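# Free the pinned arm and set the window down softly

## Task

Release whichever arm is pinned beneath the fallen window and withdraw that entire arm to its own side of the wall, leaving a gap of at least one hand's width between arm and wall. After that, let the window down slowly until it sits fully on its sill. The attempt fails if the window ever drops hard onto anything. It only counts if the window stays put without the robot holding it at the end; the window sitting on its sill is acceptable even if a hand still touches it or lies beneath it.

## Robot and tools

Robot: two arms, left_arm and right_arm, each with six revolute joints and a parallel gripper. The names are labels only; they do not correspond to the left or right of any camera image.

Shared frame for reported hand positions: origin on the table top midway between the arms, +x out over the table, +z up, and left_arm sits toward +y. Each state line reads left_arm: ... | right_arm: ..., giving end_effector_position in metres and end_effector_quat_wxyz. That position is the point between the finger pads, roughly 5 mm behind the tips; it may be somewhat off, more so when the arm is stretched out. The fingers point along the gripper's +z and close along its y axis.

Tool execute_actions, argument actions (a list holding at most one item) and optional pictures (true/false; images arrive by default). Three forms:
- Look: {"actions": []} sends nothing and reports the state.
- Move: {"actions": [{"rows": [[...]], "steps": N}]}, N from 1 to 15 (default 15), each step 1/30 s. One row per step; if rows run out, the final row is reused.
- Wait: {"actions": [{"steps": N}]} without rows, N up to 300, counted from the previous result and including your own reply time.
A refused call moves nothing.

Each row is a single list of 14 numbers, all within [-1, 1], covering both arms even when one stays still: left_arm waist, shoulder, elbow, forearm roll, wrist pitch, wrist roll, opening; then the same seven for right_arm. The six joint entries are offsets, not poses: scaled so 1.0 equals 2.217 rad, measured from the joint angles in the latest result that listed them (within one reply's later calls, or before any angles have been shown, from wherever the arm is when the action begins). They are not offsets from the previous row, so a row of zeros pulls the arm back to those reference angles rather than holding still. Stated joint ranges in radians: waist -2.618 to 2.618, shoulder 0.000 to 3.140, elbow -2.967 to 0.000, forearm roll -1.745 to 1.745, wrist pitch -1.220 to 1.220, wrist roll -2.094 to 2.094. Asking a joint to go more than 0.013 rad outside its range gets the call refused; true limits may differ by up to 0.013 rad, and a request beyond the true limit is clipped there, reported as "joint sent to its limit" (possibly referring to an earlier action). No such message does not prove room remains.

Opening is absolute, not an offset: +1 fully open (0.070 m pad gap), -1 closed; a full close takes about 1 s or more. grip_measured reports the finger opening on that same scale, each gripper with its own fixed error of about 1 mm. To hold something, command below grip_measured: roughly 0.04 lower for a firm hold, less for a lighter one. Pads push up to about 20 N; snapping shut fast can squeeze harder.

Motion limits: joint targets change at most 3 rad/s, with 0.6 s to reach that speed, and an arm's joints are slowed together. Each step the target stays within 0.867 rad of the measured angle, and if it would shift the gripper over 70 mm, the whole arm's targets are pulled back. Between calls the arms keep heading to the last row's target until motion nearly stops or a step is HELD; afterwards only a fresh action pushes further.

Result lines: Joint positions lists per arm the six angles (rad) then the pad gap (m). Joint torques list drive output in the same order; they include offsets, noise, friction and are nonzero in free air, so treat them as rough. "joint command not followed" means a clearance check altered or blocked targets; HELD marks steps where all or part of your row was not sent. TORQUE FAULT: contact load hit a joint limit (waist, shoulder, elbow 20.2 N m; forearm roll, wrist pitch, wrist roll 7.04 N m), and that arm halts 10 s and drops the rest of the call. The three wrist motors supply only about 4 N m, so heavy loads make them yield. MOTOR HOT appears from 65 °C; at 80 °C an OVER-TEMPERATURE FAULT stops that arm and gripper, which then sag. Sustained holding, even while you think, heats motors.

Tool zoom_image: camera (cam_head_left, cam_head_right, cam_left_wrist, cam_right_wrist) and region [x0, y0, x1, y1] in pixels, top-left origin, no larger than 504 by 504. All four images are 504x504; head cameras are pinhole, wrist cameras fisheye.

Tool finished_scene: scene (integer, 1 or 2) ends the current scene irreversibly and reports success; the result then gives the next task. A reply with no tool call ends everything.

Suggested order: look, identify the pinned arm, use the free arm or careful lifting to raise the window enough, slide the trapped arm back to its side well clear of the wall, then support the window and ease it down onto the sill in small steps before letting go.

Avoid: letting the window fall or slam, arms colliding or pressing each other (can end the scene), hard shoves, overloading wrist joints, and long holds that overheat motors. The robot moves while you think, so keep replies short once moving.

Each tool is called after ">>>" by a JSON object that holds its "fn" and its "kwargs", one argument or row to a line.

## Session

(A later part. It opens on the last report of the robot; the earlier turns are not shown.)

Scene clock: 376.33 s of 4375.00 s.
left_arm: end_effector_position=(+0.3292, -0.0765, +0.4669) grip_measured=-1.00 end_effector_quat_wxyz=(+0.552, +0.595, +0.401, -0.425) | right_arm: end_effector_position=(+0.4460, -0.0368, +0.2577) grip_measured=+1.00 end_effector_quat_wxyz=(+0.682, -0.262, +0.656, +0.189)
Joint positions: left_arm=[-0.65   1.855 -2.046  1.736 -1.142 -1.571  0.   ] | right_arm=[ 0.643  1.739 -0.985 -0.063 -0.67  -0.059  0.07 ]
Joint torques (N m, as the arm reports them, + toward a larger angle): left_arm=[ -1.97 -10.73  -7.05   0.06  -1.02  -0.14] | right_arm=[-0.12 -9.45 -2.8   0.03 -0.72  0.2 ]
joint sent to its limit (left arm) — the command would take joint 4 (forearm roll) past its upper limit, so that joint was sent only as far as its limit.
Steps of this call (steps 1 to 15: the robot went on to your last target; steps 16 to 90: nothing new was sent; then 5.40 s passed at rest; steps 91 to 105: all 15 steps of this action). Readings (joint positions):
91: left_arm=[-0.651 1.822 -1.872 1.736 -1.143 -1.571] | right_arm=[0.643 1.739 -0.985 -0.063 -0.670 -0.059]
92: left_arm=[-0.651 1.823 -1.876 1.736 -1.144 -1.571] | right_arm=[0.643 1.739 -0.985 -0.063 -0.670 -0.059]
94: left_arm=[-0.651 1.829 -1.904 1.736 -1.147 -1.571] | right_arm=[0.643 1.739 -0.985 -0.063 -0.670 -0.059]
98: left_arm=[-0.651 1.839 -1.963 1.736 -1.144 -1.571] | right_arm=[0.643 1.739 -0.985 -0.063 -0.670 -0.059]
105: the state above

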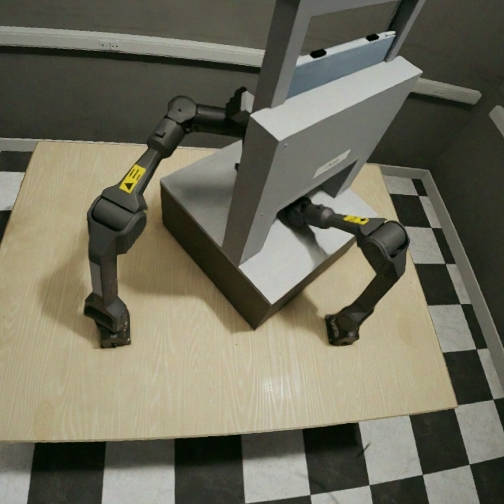

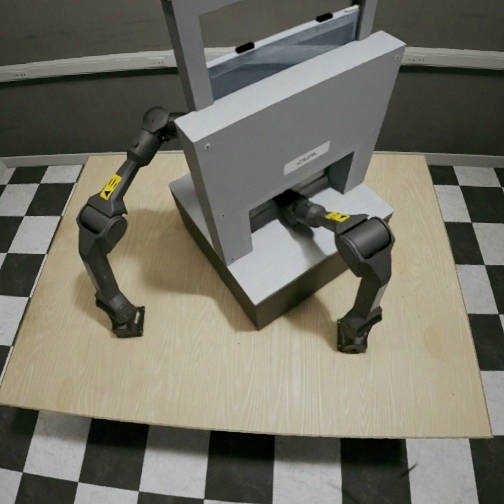

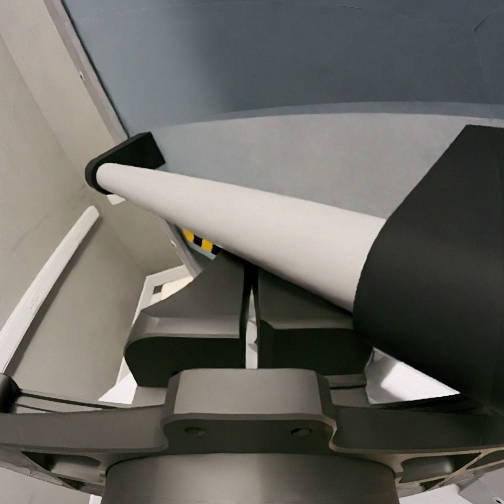

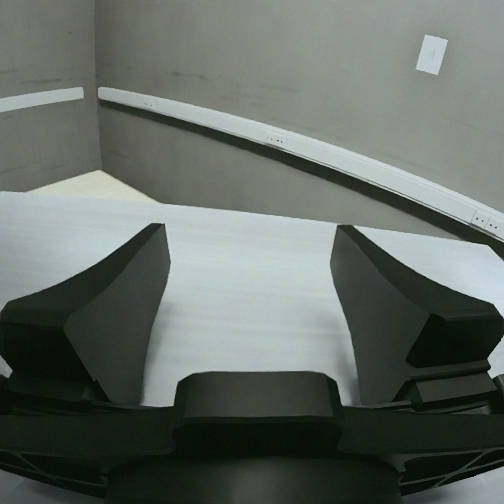

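>>> {"fn": "execute_actions", "kwargs": {
  "actions": [
    {"rows": [[0, -0.0013, -0.0014, 0.004, 0, 0, -1, 0, -0.1079, 0.1363, 0, -0.0269, 0, 1]], "steps": 15}
  ]
}}

Scene clock: 398.63 s of 4375.00 s.
left_arm: end_effector_position=(+0.3282, -0.0766, +0.4681) grip_measured=-1.00 end_effector_quat_wxyz=(+0.553, +0.596, +0.399, -0.425) | right_arm: end_effector_position=(+0.3830, -0.0802, +0.2567) grip_measured=+1.00 end_effector_quat_wxyz=(+0.681, -0.262, +0.657, +0.191)
Joint positions: left_arm=[-0.651  1.854 -2.05   1.736 -1.143 -1.57   0.   ] | right_arm=[ 0.643  1.497 -0.681 -0.063 -0.73  -0.06   0.07 ]
Joint torques (N m, as the arm reports them, + toward a larger angle): left_arm=[ -4.97 -14.43  -9.11   0.02  -2.04  -0.31] | right_arm=[-0.15 -5.56 -3.64  0.04 -0.87  0.07]
joint sent to its limit (left arm) — the command would take joint 4 (forearm roll) past its upper limit, so that joint was sent only as far as its limit.
Steps of this call (steps 1 to 15: the robot went on to your last target; steps 16 to 90: nothing new was sent; then 18.80 s passed at rest; steps 91 to 105: all 15 steps of this action). Readings (joint positions):
91: left_arm=[-0.651 1.854 -2.050 1.736 -1.145 -1.570] | right_arm=[0.643 1.739 -0.983 -0.063 -0.670 -0.060]
92: left_arm=[-0.651 1.854 -2.050 1.736 -1.144 -1.570] | right_arm=[0.643 1.735 -0.977 -0.063 -0.670 -0.060]
94: left_arm=[-0.651 1.854 -2.050 1.736 -1.144 -1.570] | right_arm=[0.643 1.712 -0.946 -0.063 -0.675 -0.060]
98: left_arm=[-0.651 1.854 -2.050 1.736 -1.144 -1.570] | right_arm=[0.643 1.608 -0.817 -0.063 -0.703 -0.060]
105: the state above

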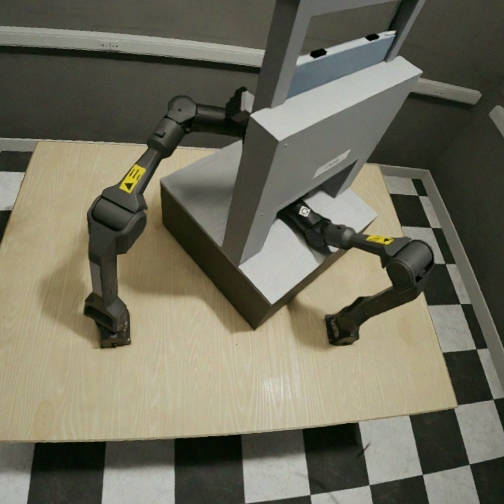

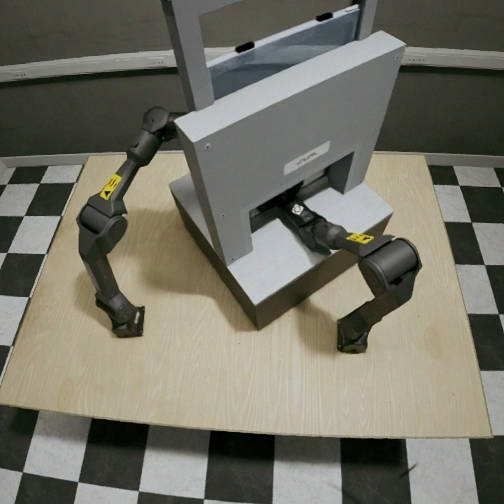

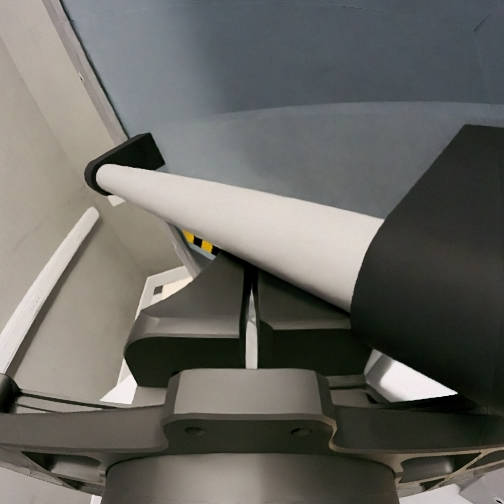

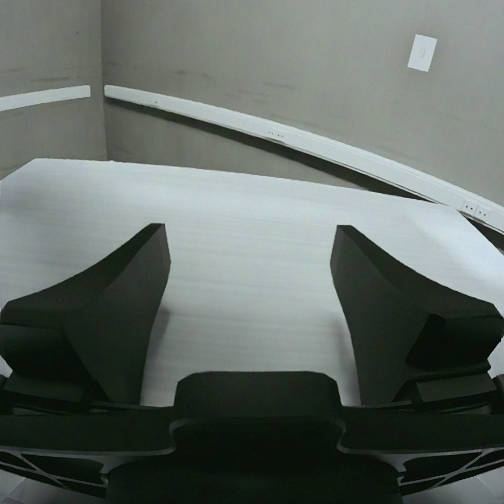

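>>> {"fn": "execute_actions", "kwargs": {
  "actions": [
    {"rows": [[0, 0, 0, 0.004, 0, 0, -1, 0, -0.1548, 0.1318, 0, 0.0235, 0, 1]], "steps": 15}
  ]
}}

Scene clock: 402.83 s of 4375.00 s.
left_arm: end_effector_position=(+0.3286, -0.0764, +0.4681) grip_measured=-1.00 end_effector_quat_wxyz=(+0.553, +0.595, +0.399, -0.425) | right_arm: end_effector_position=(+0.3102, -0.1319, +0.2568) grip_measured=+1.00 end_effector_quat_wxyz=(+0.681, -0.262, +0.657, +0.189)
Joint positions: left_arm=[-0.65   1.854 -2.049  1.736 -1.143 -1.571  0.   ] | right_arm=[ 0.643  1.154 -0.39  -0.063 -0.678 -0.059  0.07 ]
Joint torques (N m, as the arm reports them, + toward a larger angle): left_arm=[ -3.72 -13.39  -9.01  -0.01  -1.83   0.07] | right_arm=[-0.09 -1.98 -3.75  0.03 -0.7   0.23]
joint sent to its limit (left arm) — the command would take joint 4 (forearm roll) past its upper limit, so that joint was sent only as far as its limit.
Steps of this call (steps 1 to 15: the robot went on to your last target; steps 16 to 90: nothing new was sent; then 0.70 s passed at rest; steps 91 to 105: all 15 steps of this action). Readings (joint positions):
91: left_arm=[-0.650 1.854 -2.049 1.736 -1.142 -1.571] | right_arm=[0.643 1.499 -0.683 -0.063 -0.730 -0.059]
92: left_arm=[-0.650 1.854 -2.049 1.736 -1.143 -1.571] | right_arm=[0.643 1.494 -0.680 -0.063 -0.729 -0.059]
94: left_arm=[-0.650 1.854 -2.049 1.736 -1.143 -1.571] | right_arm=[0.643 1.464 -0.654 -0.063 -0.725 -0.059]
98: left_arm=[-0.650 1.854 -2.049 1.736 -1.143 -1.571] | right_arm=[0.643 1.334 -0.543 -0.063 -0.705 -0.059]
105: the state above

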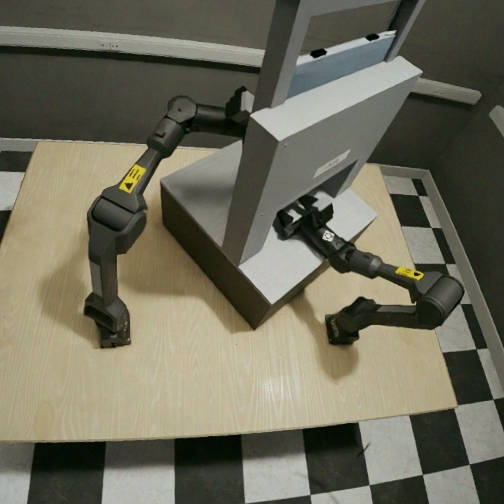

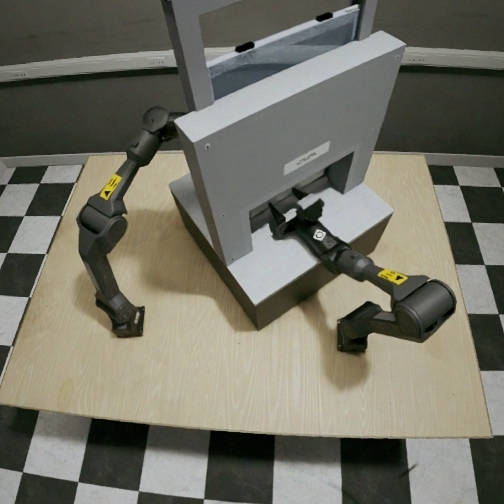

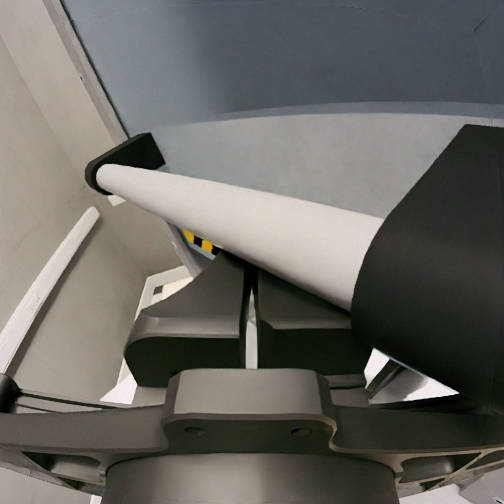

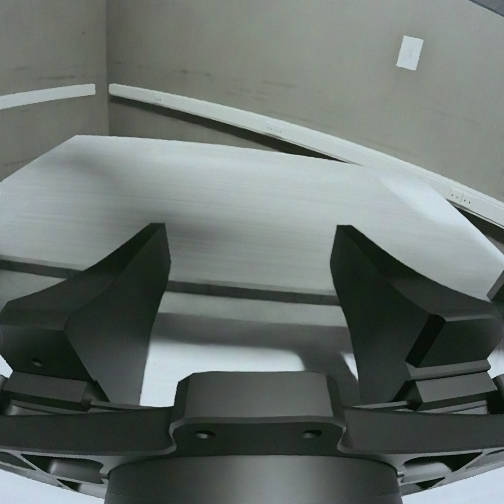

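>>> {"fn": "execute_actions", "kwargs": {
  "actions": [
    {"rows": [[0, 0, 0, 0.004, 0, 0, -1, 0, -0.2302, 0.0852, 0, 0.1455, 0, 1]], "steps": 15}
  ],
  "pictures": false
}}

>>> {"fn": "execute_actions", "kwargs": {
  "actions": [
    {"steps": 10}
  ]
}}

Scene clock: 410.13 s of 4375.00 s.
left_arm: end_effector_position=(+0.3283, -0.0765, +0.4681) grip_measured=-1.00 end_effector_quat_wxyz=(+0.553, +0.596, +0.399, -0.425) | right_arm: end_effector_position=(+0.2450, -0.1819, +0.2591) grip_measured=+1.00 end_effector_quat_wxyz=(+0.684, -0.260, +0.657, +0.181)
Joint positions: left_arm=[-0.651  1.854 -2.05   1.736 -1.143 -1.571  0.   ] | right_arm=[ 0.643  0.693 -0.22  -0.063 -0.388 -0.06   0.07 ]
Joint torques (N m, as the arm reports them, + toward a larger angle): left_arm=[ -4.6  -13.37  -8.68  -0.05  -2.22  -0.17] | right_arm=[-0.11  1.65 -3.69  0.01 -0.79  0.07]
joint sent to its limit (left arm) — the command would take joint 4 (forearm roll) past its upper limit, so that joint was sent only as far as its limit.
Steps of this call (steps 1 to 15: the robot went on to your last target; steps 16 to 90: nothing new was sent; then 3.80 s passed at rest; steps 91 to 105: all 15 steps of this action). Readings (joint positions):
91: left_arm=[-0.651 1.854 -2.050 1.736 -1.143 -1.570] | right_arm=[0.643 1.154 -0.389 -0.063 -0.678 -0.060]
92: left_arm=[-0.651 1.854 -2.050 1.736 -1.143 -1.570] | right_arm=[0.643 1.149 -0.388 -0.063 -0.675 -0.060]
94: left_arm=[-0.651 1.854 -2.050 1.736 -1.143 -1.570] | right_arm=[0.643 1.119 -0.378 -0.063 -0.656 -0.060]
98: left_arm=[-0.651 1.854 -2.050 1.736 -1.143 -1.570] | right_arm=[0.643 0.989 -0.329 -0.063 -0.573 -0.060]
105: the state above

Scene clock: 410.47 s of 4375.00 s.
left_arm: end_effector_position=(+0.3283, -0.0765, +0.4681) grip_measured=-1.00 end_effector_quat_wxyz=(+0.552, +0.596, +0.399, -0.425) | right_arm: end_effector_position=(+0.2387, -0.1868, +0.2560) grip_measured=+1.00 end_effector_quat_wxyz=(+0.683, -0.260, +0.658, +0.180)
Joint positions: left_arm=[-0.651  1.854 -2.05   1.736 -1.143 -1.571  0.   ] | right_arm=[ 0.643  0.644 -0.2   -0.063 -0.355 -0.06   0.07 ]
Joint torques (N m, as the arm reports them, + toward a larger angle): left_arm=[ -4.24 -13.37  -8.47  -0.05  -2.14  -0.21] | right_arm=[-0.11  1.01 -3.9   0.01 -0.91  0.1 ]
joint sent to its limit (left arm) — the command would take joint 4 (forearm roll) past its upper limit, so that joint was sent only as far as its limit.
Steps of this call (steps 1 to 10: the robot went on to your last target). Readings (joint positions):
1: left_arm=[-0.651 1.854 -2.050 1.736 -1.143 -1.571] | right_arm=[0.643 0.672 -0.212 -0.063 -0.375 -0.060]
2: left_arm=[-0.651 1.854 -2.050 1.736 -1.143 -1.571] | right_arm=[0.643 0.656 -0.206 -0.063 -0.365 -0.060]
4: left_arm=[-0.651 1.854 -2.050 1.736 -1.143 -1.571] | right_arm=[0.643 0.642 -0.200 -0.063 -0.355 -0.060]
8: left_arm=[-0.651 1.854 -2.050 1.736 -1.143 -1.571] | right_arm=[0.643 0.643 -0.200 -0.063 -0.355 -0.060]
10: the state above

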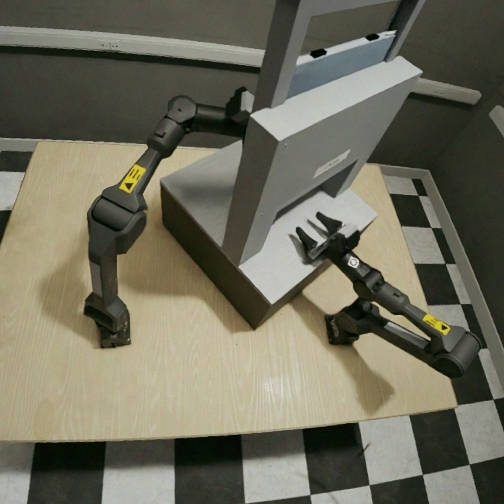

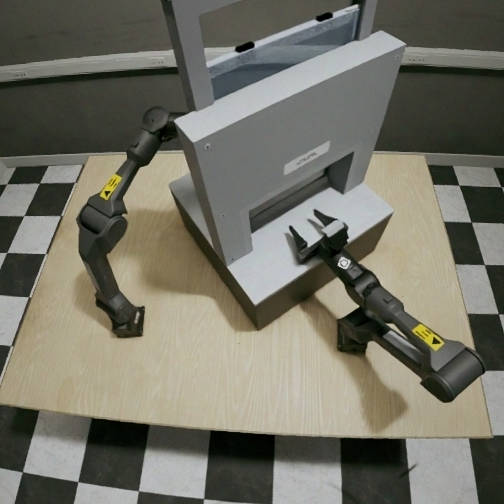

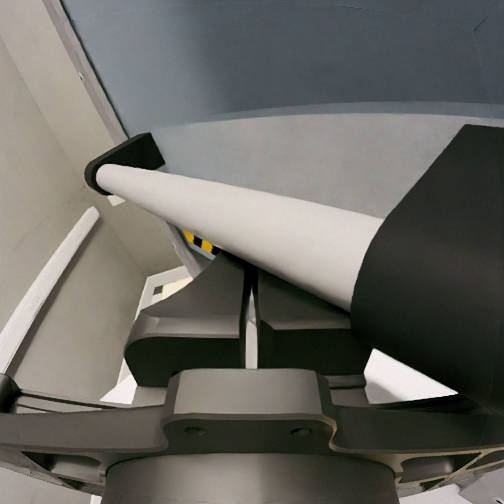

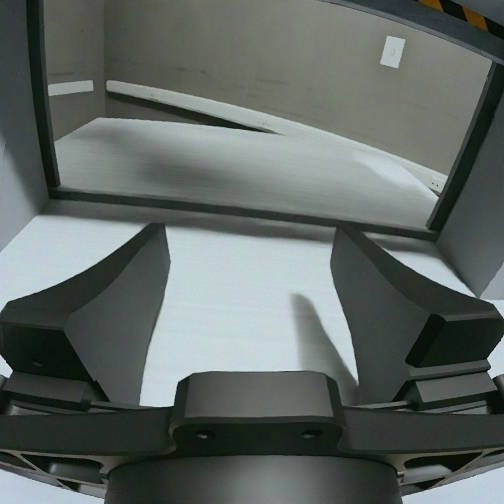

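>>> {"fn": "execute_actions", "kwargs": {
  "actions": [
    {"rows": [[0, -0.003, 0.0161, 0.004, 0, 0, -1, -0.5607, 0, 0, 0, 0, 0, 1], [0, -0.003, 0.0161, 0.004, 0, 0, -1, -0.5607, 0, 0, 0, 0, 0, 1], [0, -0.003, 0.0161, 0.004, 0, 0, -1, -0.5607, 0, 0, 0, 0, 0, 1], [0, -0.0059, 0.0322, 0.004, 0, 0, -1, -0.5607, 0, 0, 0, 0, 0, 1], [0, -0.0059, 0.0322, 0.004, 0, 0, -1, -0.5607, 0, 0, 0, 0, 0, 1], [0, -0.0059, 0.0322, 0.004, 0, 0, -1, -0.5607, 0, 0, 0, 0, 0, 1], [0, -0.0089, 0.0482, 0.004, 0, 0, -1, -0.5607, 0, 0, 0, 0, 0, 1], [0, -0.0089, 0.0482, 0.004, 0, 0, -1, -0.5607, 0, 0, 0, 0, 0, 1], [0, -0.0089, 0.0482, 0.004, 0, 0, -1, -0.5607, 0, 0, 0, 0, 0, 1], [0, -0.0118, 0.0643, 0.004, 0, 0, -1, -0.5607, 0, 0, 0, 0, 0, 1], [0, -0.0118, 0.0643, 0.004, 0, 0, -1, -0.5607, 0, 0, 0, 0, 0, 1], [0, -0.0118, 0.0643, 0.004, 0, 0, -1, -0.5607, 0, 0, 0, 0, 0, 1], [0, -0.01475, 0.0804, 0.004, 0, 0, -1, -0.5607, 0, 0, 0, 0, 0, 1]], "steps": 15}
  ],
  "pictures": false
}}

>>> {"fn": "execute_actions", "kwargs": {
  "actions": [
    {"steps": 30}
  ]
}}

Scene clock: 433.07 s of 4375.00 s.
left_arm: end_effector_position=(+0.3268, -0.0761, +0.4259) grip_measured=-1.00 end_effector_quat_wxyz=(+0.506, +0.589, +0.444, -0.447) | right_arm: end_effector_position=(+0.2870, -0.3093, +0.2564) grip_measured=+1.00 end_effector_quat_wxyz=(+0.707, -0.086, +0.702, +0.002)
Joint positions: left_arm=[-0.651  1.82  -1.879  1.736 -1.148 -1.572  0.   ] | right_arm=[ 0.135  0.644 -0.201 -0.063 -0.355 -0.059  0.07 ]
Joint torques (N m, as the arm reports them, + toward a larger angle): left_arm=[-3.37 -9.57 -7.74 -0.11 -0.47 -0.1 ] | right_arm=[ 0.18  0.63 -4.8   0.03 -0.88  0.25]
joint sent to its limit (left arm) — the command would take joint 4 (forearm roll) past its upper limit, so that joint was sent only as far as its limit.
Steps of this call (steps 1 to 30: the robot went on to your last target; steps 31 to 90: nothing new was sent; then 19.10 s passed at rest; steps 91 to 105: all 15 steps of this action). Readings (joint positions):
91: left_arm=[-0.650 1.854 -2.049 1.736 -1.143 -1.571] | right_arm=[0.642 0.644 -0.201 -0.063 -0.355 -0.059]
92: left_arm=[-0.650 1.853 -2.043 1.736 -1.142 -1.571] | right_arm=[0.636 0.644 -0.201 -0.063 -0.355 -0.059]
94: left_arm=[-0.650 1.847 -2.017 1.736 -1.143 -1.572] | right_arm=[0.606 0.644 -0.201 -0.063 -0.355 -0.059]
98: left_arm=[-0.650 1.836 -1.963 1.736 -1.148 -1.572] | right_arm=[0.476 0.644 -0.201 -0.063 -0.355 -0.059]
105: the state above

Scene clock: 434.07 s of 4375.00 s.
left_arm: end_effector_position=(+0.3279, -0.0769, +0.4230) grip_measured=-1.00 end_effector_quat_wxyz=(+0.504, +0.588, +0.447, -0.447) | right_arm: end_effector_position=(+0.2413, -0.4916, +0.2563) grip_measured=+1.00 end_effector_quat_wxyz=(+0.660, +0.172, +0.686, -0.252)
Joint positions: left_arm=[-0.652  1.822 -1.872  1.736 -1.143 -1.571  0.   ] | right_arm=[-0.6    0.644 -0.201 -0.063 -0.355 -0.059  0.07 ]
Joint torques (N m, as the arm reports them, + toward a larger angle): left_arm=[-1.39 -7.1  -6.87 -0.12  0.45 -0.33] | right_arm=[ 1.02  0.39 -3.78  0.02 -0.61  0.17]
joint sent to its limit (left arm) — the command would take joint 4 (forearm roll) past its upper limit, so that joint was sent only as far as its limit.
Steps of this call (steps 1 to 30: the robot went on to your last target). Readings (joint positions):
1: left_arm=[-0.651 1.819 -1.871 1.736 -1.149 -1.571] | right_arm=[0.086 0.644 -0.201 -0.063 -0.355 -0.059]
2: left_arm=[-0.651 1.819 -1.869 1.736 -1.149 -1.571] | right_arm=[0.037 0.644 -0.201 -0.063 -0.355 -0.059]
4: left_arm=[-0.651 1.819 -1.869 1.736 -1.149 -1.571] | right_arm=[-0.061 0.644 -0.201 -0.063 -0.355 -0.059]
8: left_arm=[-0.651 1.819 -1.871 1.736 -1.148 -1.571] | right_arm=[-0.256 0.644 -0.201 -0.063 -0.355 -0.059]
30: the state above

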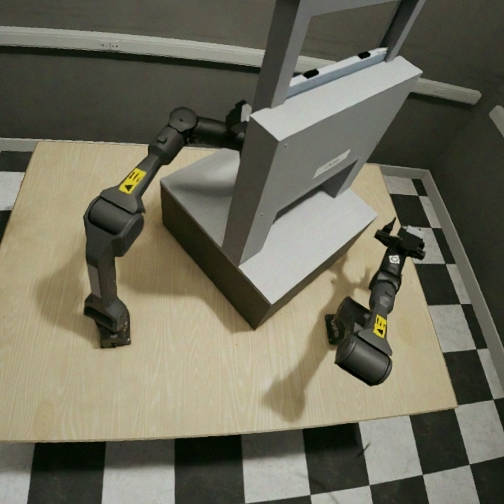

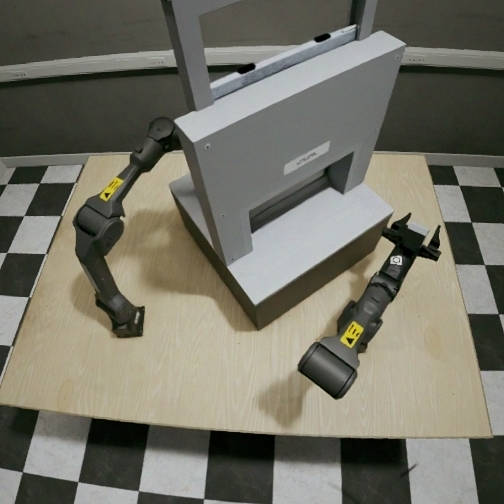

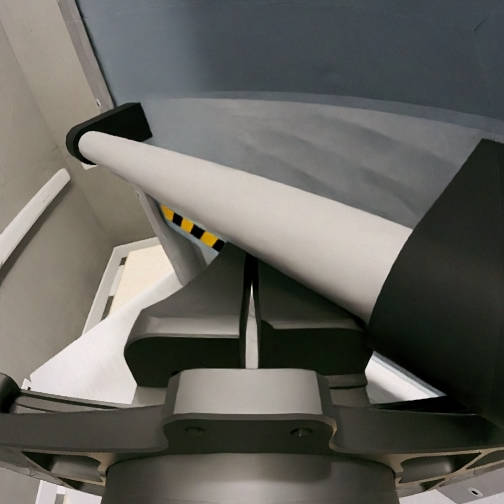

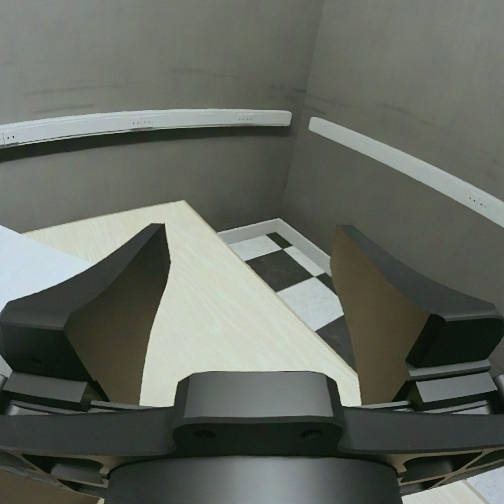

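>>> {"fn": "execute_actions", "kwargs": {
  "actions": [
    {"rows": [[0, -0.0029, 0.016, 0.004, 0, 0, -1, 0, 0, 0, 0, 0, 0, 1], [0, -0.0029, 0.016, 0.004, 0, 0, -1, 0, 0, 0, 0, 0, 0, 1], [0, -0.0029, 0.016, 0.004, 0, 0, -1, 0, 0, 0, 0, 0, 0, 1], [0, -0.0057, 0.032, 0.004, 0, 0, -1, 0, 0, 0, 0, 0, 0, 1], [0, -0.0057, 0.032, 0.004, 0, 0, -1, 0, 0, 0, 0, 0, 0, 1], [0, -0.0057, 0.032, 0.004, 0, 0, -1, 0, 0, 0, 0, 0, 0, 1], [0, -0.0086, 0.048, 0.004, 0, 0, -1, 0, 0, 0, 0, 0, 0, 1], [0, -0.0086, 0.048, 0.004, 0, 0, -1, 0, 0, 0, 0, 0, 0, 1], [0, -0.0086, 0.048, 0.004, 0, 0, -1, 0, 0, 0, 0, 0, 0, 1], [0, -0.0114, 0.064, 0.004, 0, 0, -1, 0, 0, 0, 0, 0, 0, 1], [0, -0.0114, 0.064, 0.004, 0, 0, -1, 0, 0, 0, 0, 0, 0, 1], [0, -0.0114, 0.064, 0.004, 0, 0, -1, 0, 0, 0, 0, 0, 0, 1], [0, -0.01425, 0.0801, 0.004, 0, 0, -1, 0, 0, 0, 0, 0, 0, 1]], "steps": 15}
  ]
}}

Scene clock: 441.03 s of 4375.00 s.
left_arm: end_effector_position=(+0.3251, -0.0738, +0.3772) grip_measured=-1.00 end_effector_quat_wxyz=(+0.457, +0.574, +0.496, -0.464) | right_arm: end_effector_position=(+0.2413, -0.4916, +0.2560) grip_measured=+1.00 end_effector_quat_wxyz=(+0.660, +0.172, +0.687, -0.251)
Joint positions: left_arm=[-0.651  1.793 -1.702  1.736 -1.136 -1.572  0.   ] | right_arm=[-0.6    0.644 -0.2   -0.063 -0.355 -0.06   0.07 ]
Joint torques (N m, as the arm reports them, + toward a larger angle): left_arm=[ -0.63 -11.89  -8.23  -0.16  -1.66  -0.15] | right_arm=[ 0.97 -0.16 -3.93  0.01 -0.7   0.1 ]
joint sent to its limit (left arm) — the command would take joint 4 (forearm roll) past its upper limit, so that joint was sent only as far as its limit.
Steps of this call (steps 1 to 15: the robot went on to your last target; steps 16 to 90: nothing new was sent; then 3.47 s passed at rest; steps 91 to 105: all 15 steps of this action). Readings (joint positions):
91: left_arm=[-0.651 1.822 -1.871 1.736 -1.143 -1.571] | right_arm=[-0.600 0.644 -0.200 -0.063 -0.355 -0.060]
92: left_arm=[-0.651 1.820 -1.866 1.736 -1.142 -1.571] | right_arm=[-0.600 0.644 -0.200 -0.063 -0.355 -0.060]
94: left_arm=[-0.651 1.815 -1.841 1.736 -1.141 -1.572] | right_arm=[-0.600 0.644 -0.200 -0.063 -0.355 -0.060]
98: left_arm=[-0.651 1.807 -1.785 1.736 -1.142 -1.572] | right_arm=[-0.600 0.644 -0.200 -0.063 -0.355 -0.060]
105: the state above

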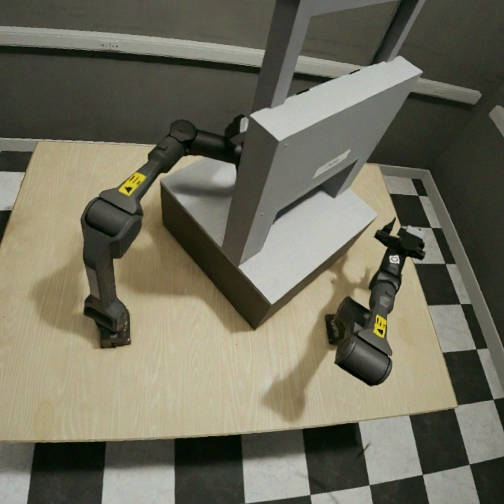

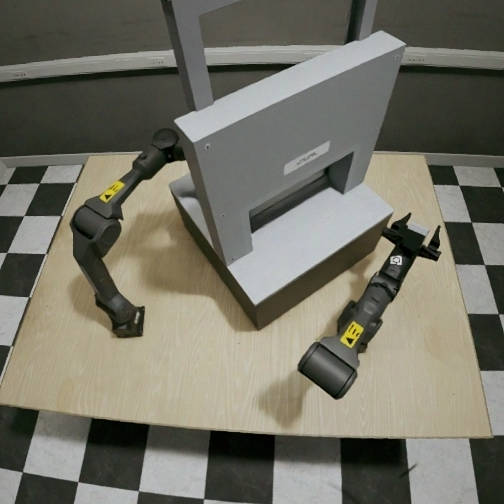

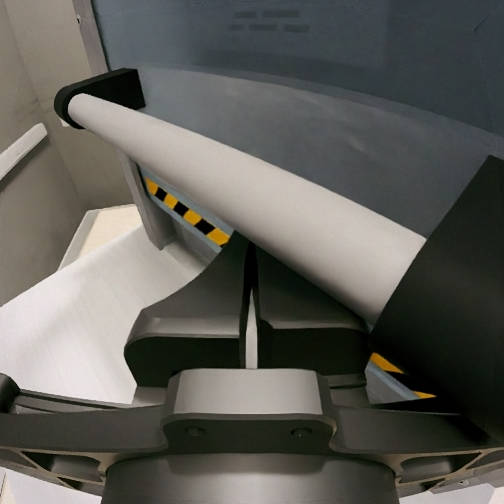

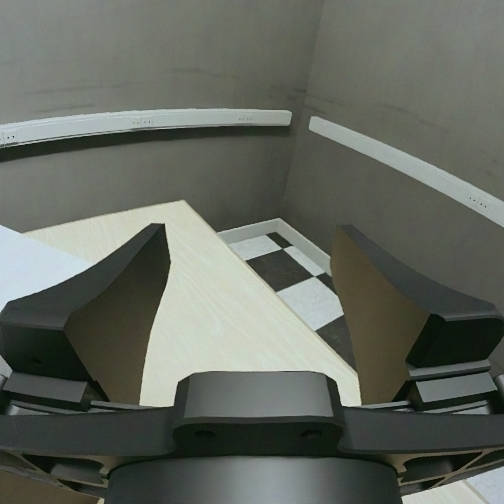

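>>> {"fn": "execute_actions", "kwargs": {
  "actions": [
    {"rows": [[0, -0.0005, 0.0118, 0.004, -0.003, 0, -1, 0, 0, 0, 0, 0, 0, 1], [0, -0.0005, 0.0118, 0.004, -0.003, 0, -1, 0, 0, 0, 0, 0, 0, 1], [0, -0.0005, 0.0118, 0.004, -0.003, 0, -1, 0, 0, 0, 0, 0, 0, 1], [0, -0.0009, 0.0236, 0.004, -0.003, 0, -1, 0, 0, 0, 0, 0, 0, 1], [0, -0.0009, 0.0236, 0.004, -0.003, 0, -1, 0, 0, 0, 0, 0, 0, 1], [0, -0.0009, 0.0236, 0.004, -0.003, 0, -1, 0, 0, 0, 0, 0, 0, 1], [0, -0.0014, 0.0353, 0.004, -0.003, 0, -1, 0, 0, 0, 0, 0, 0, 1], [0, -0.0014, 0.0353, 0.004, -0.003, 0, -1, 0, 0, 0, 0, 0, 0, 1], [0, -0.0014, 0.0353, 0.004, -0.003, 0, -1, 0, 0, 0, 0, 0, 0, 1], [0, -0.0018, 0.0471, 0.004, -0.003, 0, -1, 0, 0, 0, 0, 0, 0, 1], [0, -0.0018, 0.0471, 0.004, -0.003, 0, -1, 0, 0, 0, 0, 0, 0, 1], [0, -0.0018, 0.0471, 0.004, -0.003, 0, -1, 0, 0, 0, 0, 0, 0, 1], [0, -0.0023, 0.0589, 0.004, -0.003, 0, -1, 0, 0, 0, 0, 0, 0, 1]], "steps": 15}
  ]
}}

Scene clock: 448.17 s of 4375.00 s.
left_arm: end_effector_position=(+0.3199, -0.0709, +0.3364) grip_measured=-1.00 end_effector_quat_wxyz=(+0.413, +0.563, +0.532, -0.479) | right_arm: end_effector_position=(+0.2413, -0.4916, +0.2563) grip_measured=+1.00 end_effector_quat_wxyz=(+0.660, +0.172, +0.686, -0.252)
Joint positions: left_arm=[-0.651  1.787 -1.574  1.736 -1.137 -1.571  0.   ] | right_arm=[-0.6    0.644 -0.201 -0.063 -0.355 -0.059  0.07 ]
Joint torques (N m, as the arm reports them, + toward a larger angle): left_arm=[ -2.68 -11.74  -7.35  -0.19  -2.91   0.04] | right_arm=[ 0.82  0.52 -4.11  0.01 -0.86  0.2 ]
joint sent to its limit (left arm) — the command would take joint 4 (forearm roll) past its upper limit, so that joint was sent only as far as its limit.
Steps of this call (steps 1 to 15: the robot went on to your last target; steps 16 to 90: nothing new was sent; then 3.63 s passed at rest; steps 91 to 105: all 15 steps of this action). Readings (joint positions):
91: left_arm=[-0.652 1.792 -1.694 1.736 -1.135 -1.571] | right_arm=[-0.600 0.644 -0.201 -0.063 -0.355 -0.059]
92: left_arm=[-0.652 1.791 -1.691 1.736 -1.134 -1.571] | right_arm=[-0.600 0.644 -0.201 -0.063 -0.355 -0.059]
94: left_arm=[-0.652 1.790 -1.675 1.736 -1.134 -1.571] | right_arm=[-0.600 0.644 -0.201 -0.063 -0.355 -0.059]
98: left_arm=[-0.652 1.790 -1.637 1.736 -1.133 -1.571] | right_arm=[-0.600 0.644 -0.201 -0.063 -0.355 -0.059]
105: the state above

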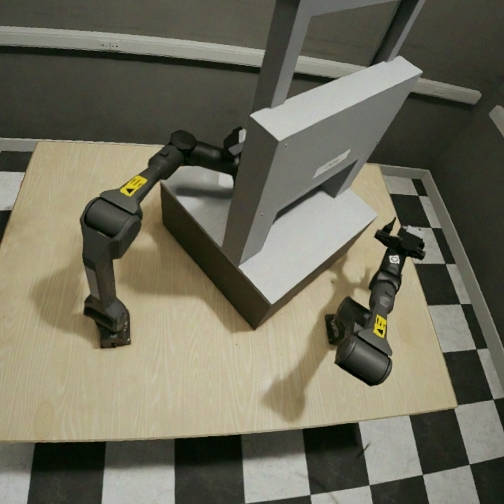

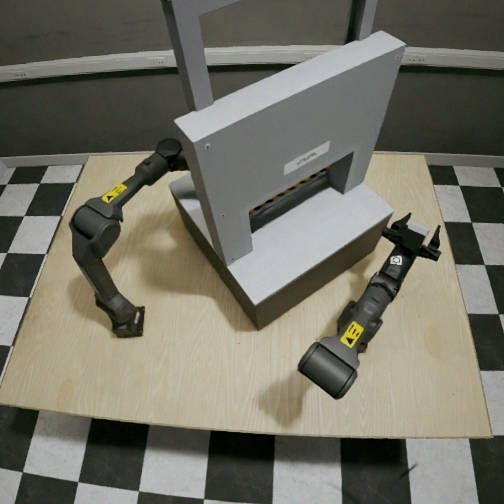

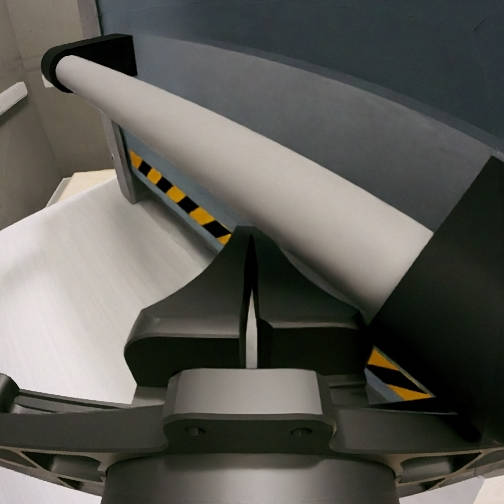

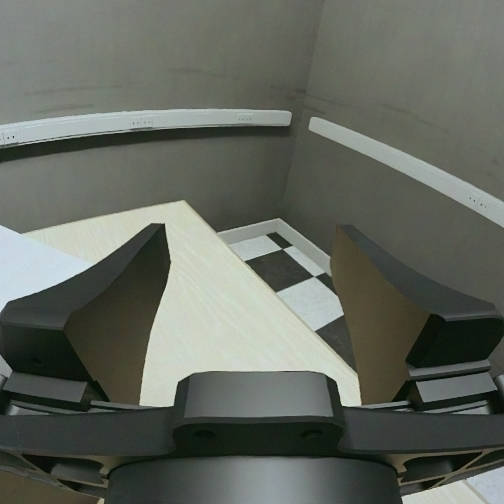

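>>> {"fn": "execute_actions", "kwargs": {
  "actions": [
    {"rows": [[0, 0.0005, 0.0049, 0.004, 0, 0, -1, 0, 0, 0, 0, 0, 0, 1], [0, 0.0005, 0.0049, 0.004, 0, 0, -1, 0, 0, 0, 0, 0, 0, 1], [0, 0.0005, 0.0049, 0.004, 0, 0, -1, 0, 0, 0, 0, 0, 0, 1], [0, 0.001, 0.0098, 0.004, 0, 0, -1, 0, 0, 0, 0, 0, 0, 1], [0, 0.001, 0.0098, 0.004, 0, 0, -1, 0, 0, 0, 0, 0, 0, 1], [0, 0.001, 0.0098, 0.004, 0, 0, -1, 0, 0, 0, 0, 0, 0, 1], [0, 0.0016, 0.0148, 0.004, 0, 0, -1, 0, 0, 0, 0, 0, 0, 1], [0, 0.0016, 0.0148, 0.004, 0, 0, -1, 0, 0, 0, 0, 0, 0, 1], [0, 0.0016, 0.0148, 0.004, 0, 0, -1, 0, 0, 0, 0, 0, 0, 1], [0, 0.0021, 0.0197, 0.004, 0, 0, -1, 0, 0, 0, 0, 0, 0, 1], [0, 0.0021, 0.0197, 0.004, 0, 0, -1, 0, 0, 0, 0, 0, 0, 1], [0, 0.0021, 0.0197, 0.004, 0, 0, -1, 0, 0, 0, 0, 0, 0, 1], [0, 0.0026, 0.0246, 0.004, 0, 0, -1, 0, 0, 0, 0, 0, 0, 1]], "steps": 15}
  ]
}}

Scene clock: 460.90 s of 4375.00 s.
left_arm: end_effector_position=(+0.3162, -0.0696, +0.3163) grip_measured=-1.00 end_effector_quat_wxyz=(+0.389, +0.558, +0.548, -0.487) | right_arm: end_effector_position=(+0.2413, -0.4916, +0.2560) grip_measured=+1.00 end_effector_quat_wxyz=(+0.660, +0.172, +0.687, -0.251)
Joint positions: left_arm=[-0.651  1.791 -1.52   1.736 -1.142 -1.571  0.   ] | right_arm=[-0.6    0.644 -0.2   -0.063 -0.355 -0.06   0.07 ]
Joint torques (N m, as the arm reports them, + toward a larger angle): left_arm=[ -3.23 -10.39  -7.42  -0.21  -1.97   0.09] | right_arm=[ 0.83  0.54 -3.9   0.01 -0.69  0.1 ]
joint sent to its limit (left arm) — the command would take joint 4 (forearm roll) past its upper limit, so that joint was sent only as far as its limit.
Steps of this call (steps 1 to 15: the robot went on to your last target; steps 16 to 90: nothing new was sent; then 9.23 s passed at rest; steps 91 to 105: all 15 steps of this action). Readings (joint positions):
91: left_arm=[-0.651 1.788 -1.571 1.736 -1.138 -1.572] | right_arm=[-0.600 0.644 -0.200 -0.063 -0.355 -0.060]
92: left_arm=[-0.651 1.788 -1.568 1.736 -1.137 -1.572] | right_arm=[-0.600 0.644 -0.200 -0.063 -0.355 -0.060]
94: left_arm=[-0.651 1.788 -1.565 1.736 -1.137 -1.572] | right_arm=[-0.600 0.644 -0.200 -0.063 -0.355 -0.060]
98: left_arm=[-0.651 1.789 -1.547 1.736 -1.138 -1.572] | right_arm=[-0.600 0.644 -0.200 -0.063 -0.355 -0.060]
105: the state above

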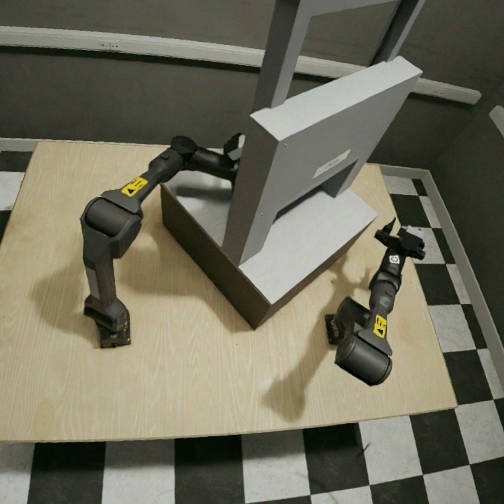

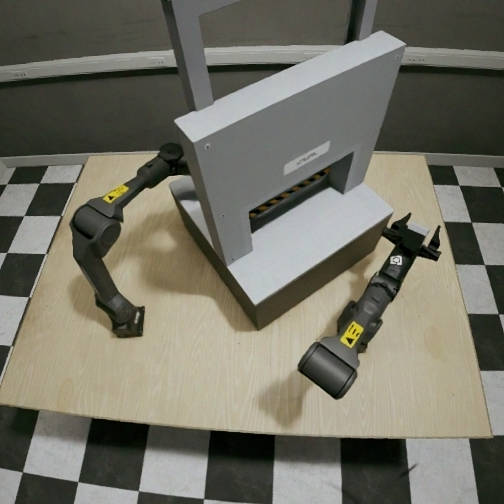

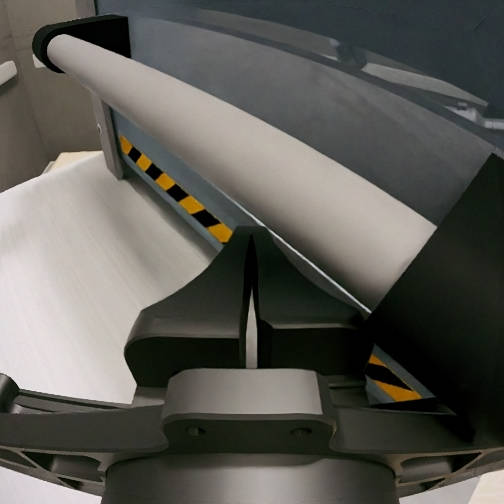

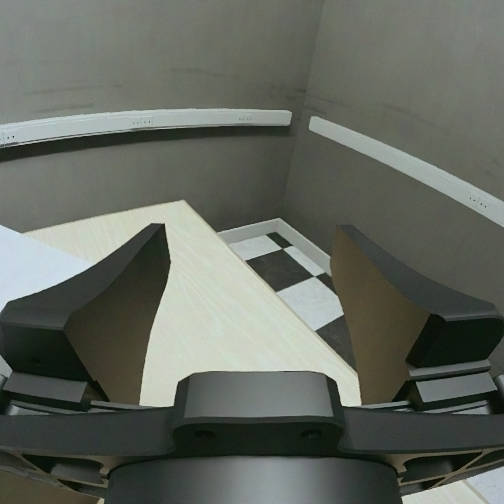

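>>> {"fn": "execute_actions", "kwargs": {
  "actions": [
    {"rows": [[0, 0.0007, 0.0048, 0.004, 0, 0, -1, 0, 0, 0, 0, 0, 0, 1], [0, 0.0007, 0.0048, 0.004, 0, 0, -1, 0, 0, 0, 0, 0, 0, 1], [0, 0.0007, 0.0048, 0.004, 0, 0, -1, 0, 0, 0, 0, 0, 0, 1], [0, 0.0013, 0.0096, 0.004, 0, 0, -1, 0, 0, 0, 0, 0, 0, 1], [0, 0.0013, 0.0096, 0.004, 0, 0, -1, 0, 0, 0, 0, 0, 0, 1], [0, 0.0013, 0.0096, 0.004, 0, 0, -1, 0, 0, 0, 0, 0, 0, 1], [0, 0.002, 0.0145, 0.004, 0, 0, -1, 0, 0, 0, 0, 0, 0, 1], [0, 0.002, 0.0145, 0.004, 0, 0, -1, 0, 0, 0, 0, 0, 0, 1], [0, 0.002, 0.0145, 0.004, 0, 0, -1, 0, 0, 0, 0, 0, 0, 1], [0, 0.0026, 0.0193, 0.004, 0, 0, -1, 0, 0, 0, 0, 0, 0, 1], [0, 0.0026, 0.0193, 0.004, 0, 0, -1, 0, 0, 0, 0, 0, 0, 1], [0, 0.0026, 0.0193, 0.004, 0, 0, -1, 0, 0, 0, 0, 0, 0, 1], [0, 0.0033, 0.0241, 0.004, 0, 0, -1, 0, 0, 0, 0, 0, 0, 1]], "steps": 15}
  ]
}}

Scene clock: 469.00 s of 4375.00 s.
left_arm: end_effector_position=(+0.3146, -0.0678, +0.2949) grip_measured=-1.00 end_effector_quat_wxyz=(+0.366, +0.549, +0.567, -0.492) | right_arm: end_effector_position=(+0.2413, -0.4916, +0.2563) grip_measured=+1.00 end_effector_quat_wxyz=(+0.660, +0.172, +0.686, -0.252)
Joint positions: left_arm=[-0.65   1.799 -1.466  1.736 -1.139 -1.572  0.   ] | right_arm=[-0.6    0.644 -0.201 -0.063 -0.355 -0.059  0.07 ]
Joint torques (N m, as the arm reports them, + toward a larger angle): left_arm=[-0.64 -9.46 -7.39 -0.22 -1.55 -0.19] | right_arm=[ 0.88  0.55 -4.13  0.01 -0.85  0.2 ]
joint sent to its limit (left arm) — the command would take joint 4 (forearm roll) past its upper limit, so that joint was sent only as far as its limit.
Steps of this call (steps 1 to 15: the robot went on to your last target; steps 16 to 90: nothing new was sent; then 4.60 s passed at rest; steps 91 to 105: all 15 steps of this action). Readings (joint positions):
91: left_arm=[-0.651 1.793 -1.519 1.736 -1.137 -1.571] | right_arm=[-0.600 0.644 -0.201 -0.063 -0.355 -0.059]
92: left_arm=[-0.651 1.793 -1.515 1.736 -1.137 -1.572] | right_arm=[-0.600 0.644 -0.201 -0.063 -0.355 -0.059]
94: left_arm=[-0.651 1.795 -1.506 1.736 -1.138 -1.572] | right_arm=[-0.600 0.644 -0.201 -0.063 -0.355 -0.059]
98: left_arm=[-0.651 1.796 -1.492 1.736 -1.138 -1.572] | right_arm=[-0.600 0.644 -0.201 -0.063 -0.355 -0.059]
105: the state above

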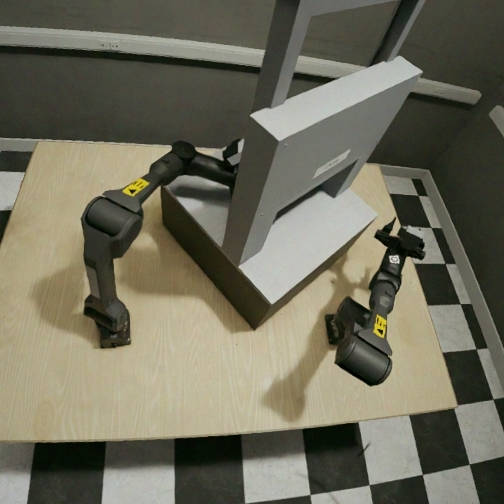

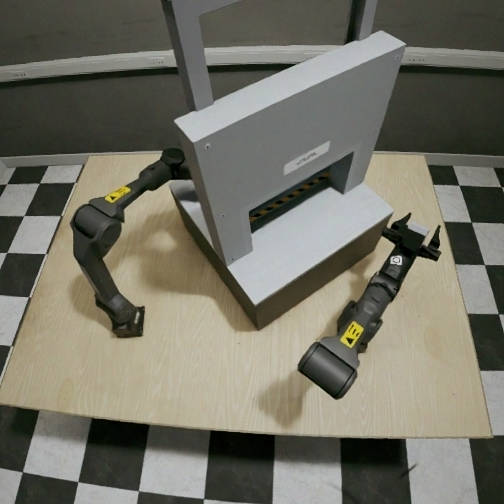

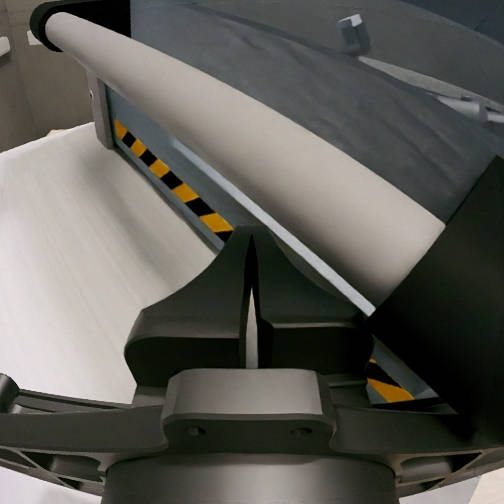

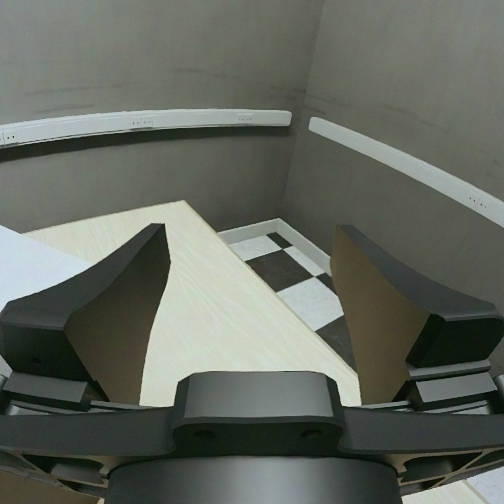

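>>> {"fn": "execute_actions", "kwargs": {
  "actions": [
    {"rows": [[0, 0.0009, 0.0041, 0.004, 0, 0, -1, 0, 0, 0, 0, 0, 0, 1], [0, 0.0009, 0.0041, 0.004, 0, 0, -1, 0, 0, 0, 0, 0, 0, 1], [0, 0.0009, 0.0041, 0.004, 0, 0, -1, 0, 0, 0, 0, 0, 0, 1], [0, 0.0017, 0.0083, 0.004, 0, 0, -1, 0, 0, 0, 0, 0, 0, 1], [0, 0.0017, 0.0083, 0.004, 0, 0, -1, 0, 0, 0, 0, 0, 0, 1], [0, 0.0017, 0.0083, 0.004, 0, 0, -1, 0, 0, 0, 0, 0, 0, 1], [0, 0.0026, 0.0124, 0.004, 0, 0, -1, 0, 0, 0, 0, 0, 0, 1], [0, 0.0026, 0.0124, 0.004, 0, 0, -1, 0, 0, 0, 0, 0, 0, 1], [0, 0.0026, 0.0124, 0.004, 0, 0, -1, 0, 0, 0, 0, 0, 0, 1], [0, 0.0034, 0.0166, 0.004, 0, 0, -1, 0, 0, 0, 0, 0, 0, 1], [0, 0.0034, 0.0166, 0.004, 0, 0, -1, 0, 0, 0, 0, 0, 0, 1], [0, 0.0034, 0.0166, 0.004, 0, 0, -1, 0, 0, 0, 0, 0, 0, 1], [0, 0.0043, 0.0207, 0.004, 0, 0, -1, 0, 0, 0, 0, 0, 0, 1]], "steps": 15}
  ]
}}

Scene clock: 479.23 s of 4375.00 s.
left_arm: end_effector_position=(+0.3099, -0.0667, +0.2762) grip_measured=-1.00 end_effector_quat_wxyz=(+0.344, +0.544, +0.581, -0.499) | right_arm: end_effector_position=(+0.2413, -0.4916, +0.2560) grip_measured=+1.00 end_effector_quat_wxyz=(+0.660, +0.172, +0.687, -0.251)
Joint positions: left_arm=[-0.653  1.807 -1.419  1.736 -1.142 -1.571  0.   ] | right_arm=[-0.6    0.644 -0.2   -0.063 -0.355 -0.06   0.07 ]
Joint torques (N m, as the arm reports them, + toward a larger angle): left_arm=[-1.54 -8.25 -7.63 -0.26 -0.95 -0.3 ] | right_arm=[ 0.85  0.5  -3.93  0.01 -0.7   0.1 ]
joint sent to its limit (left arm) — the command would take joint 4 (forearm roll) past its upper limit, so that joint was sent only as far as its limit.
Steps of this call (steps 1 to 15: the robot went on to your last target; steps 16 to 90: nothing new was sent; then 6.73 s passed at rest; steps 91 to 105: all 15 steps of this action). Readings (joint positions):
91: left_arm=[-0.651 1.798 -1.466 1.736 -1.142 -1.571] | right_arm=[-0.600 0.644 -0.200 -0.063 -0.355 -0.060]
92: left_arm=[-0.652 1.798 -1.461 1.736 -1.143 -1.571] | right_arm=[-0.600 0.644 -0.200 -0.063 -0.355 -0.060]
94: left_arm=[-0.652 1.798 -1.456 1.736 -1.144 -1.571] | right_arm=[-0.600 0.644 -0.200 -0.063 -0.355 -0.060]
98: left_arm=[-0.653 1.801 -1.442 1.736 -1.144 -1.571] | right_arm=[-0.600 0.644 -0.200 -0.063 -0.355 -0.060]
105: the state above

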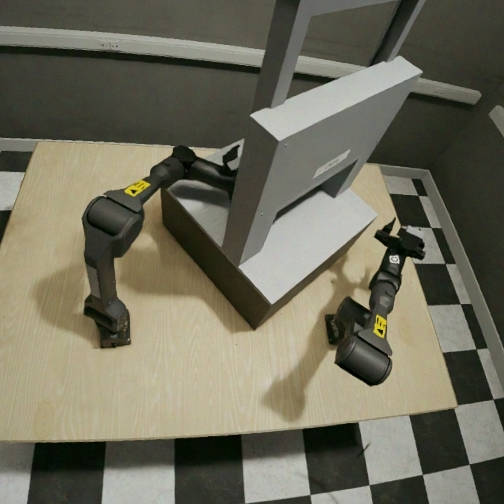

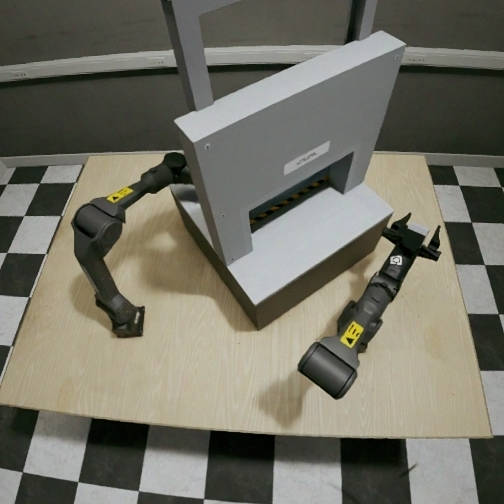

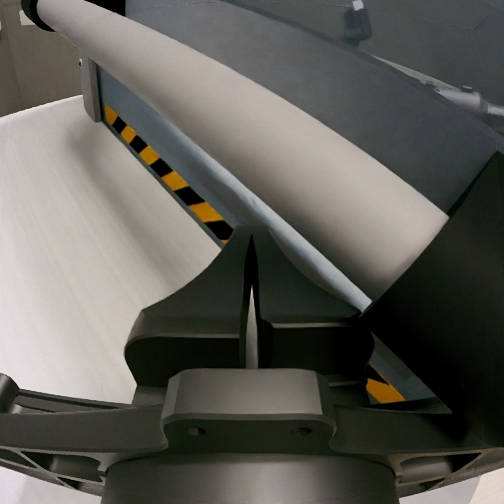

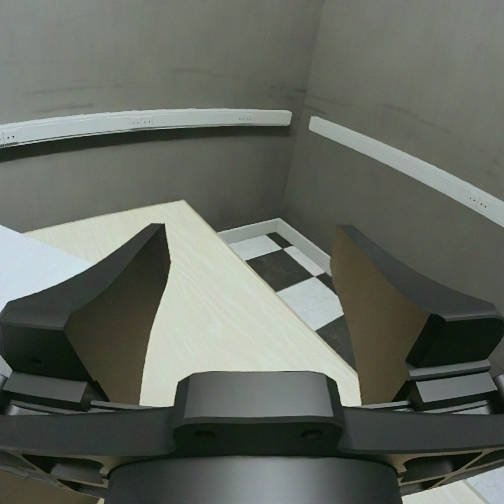

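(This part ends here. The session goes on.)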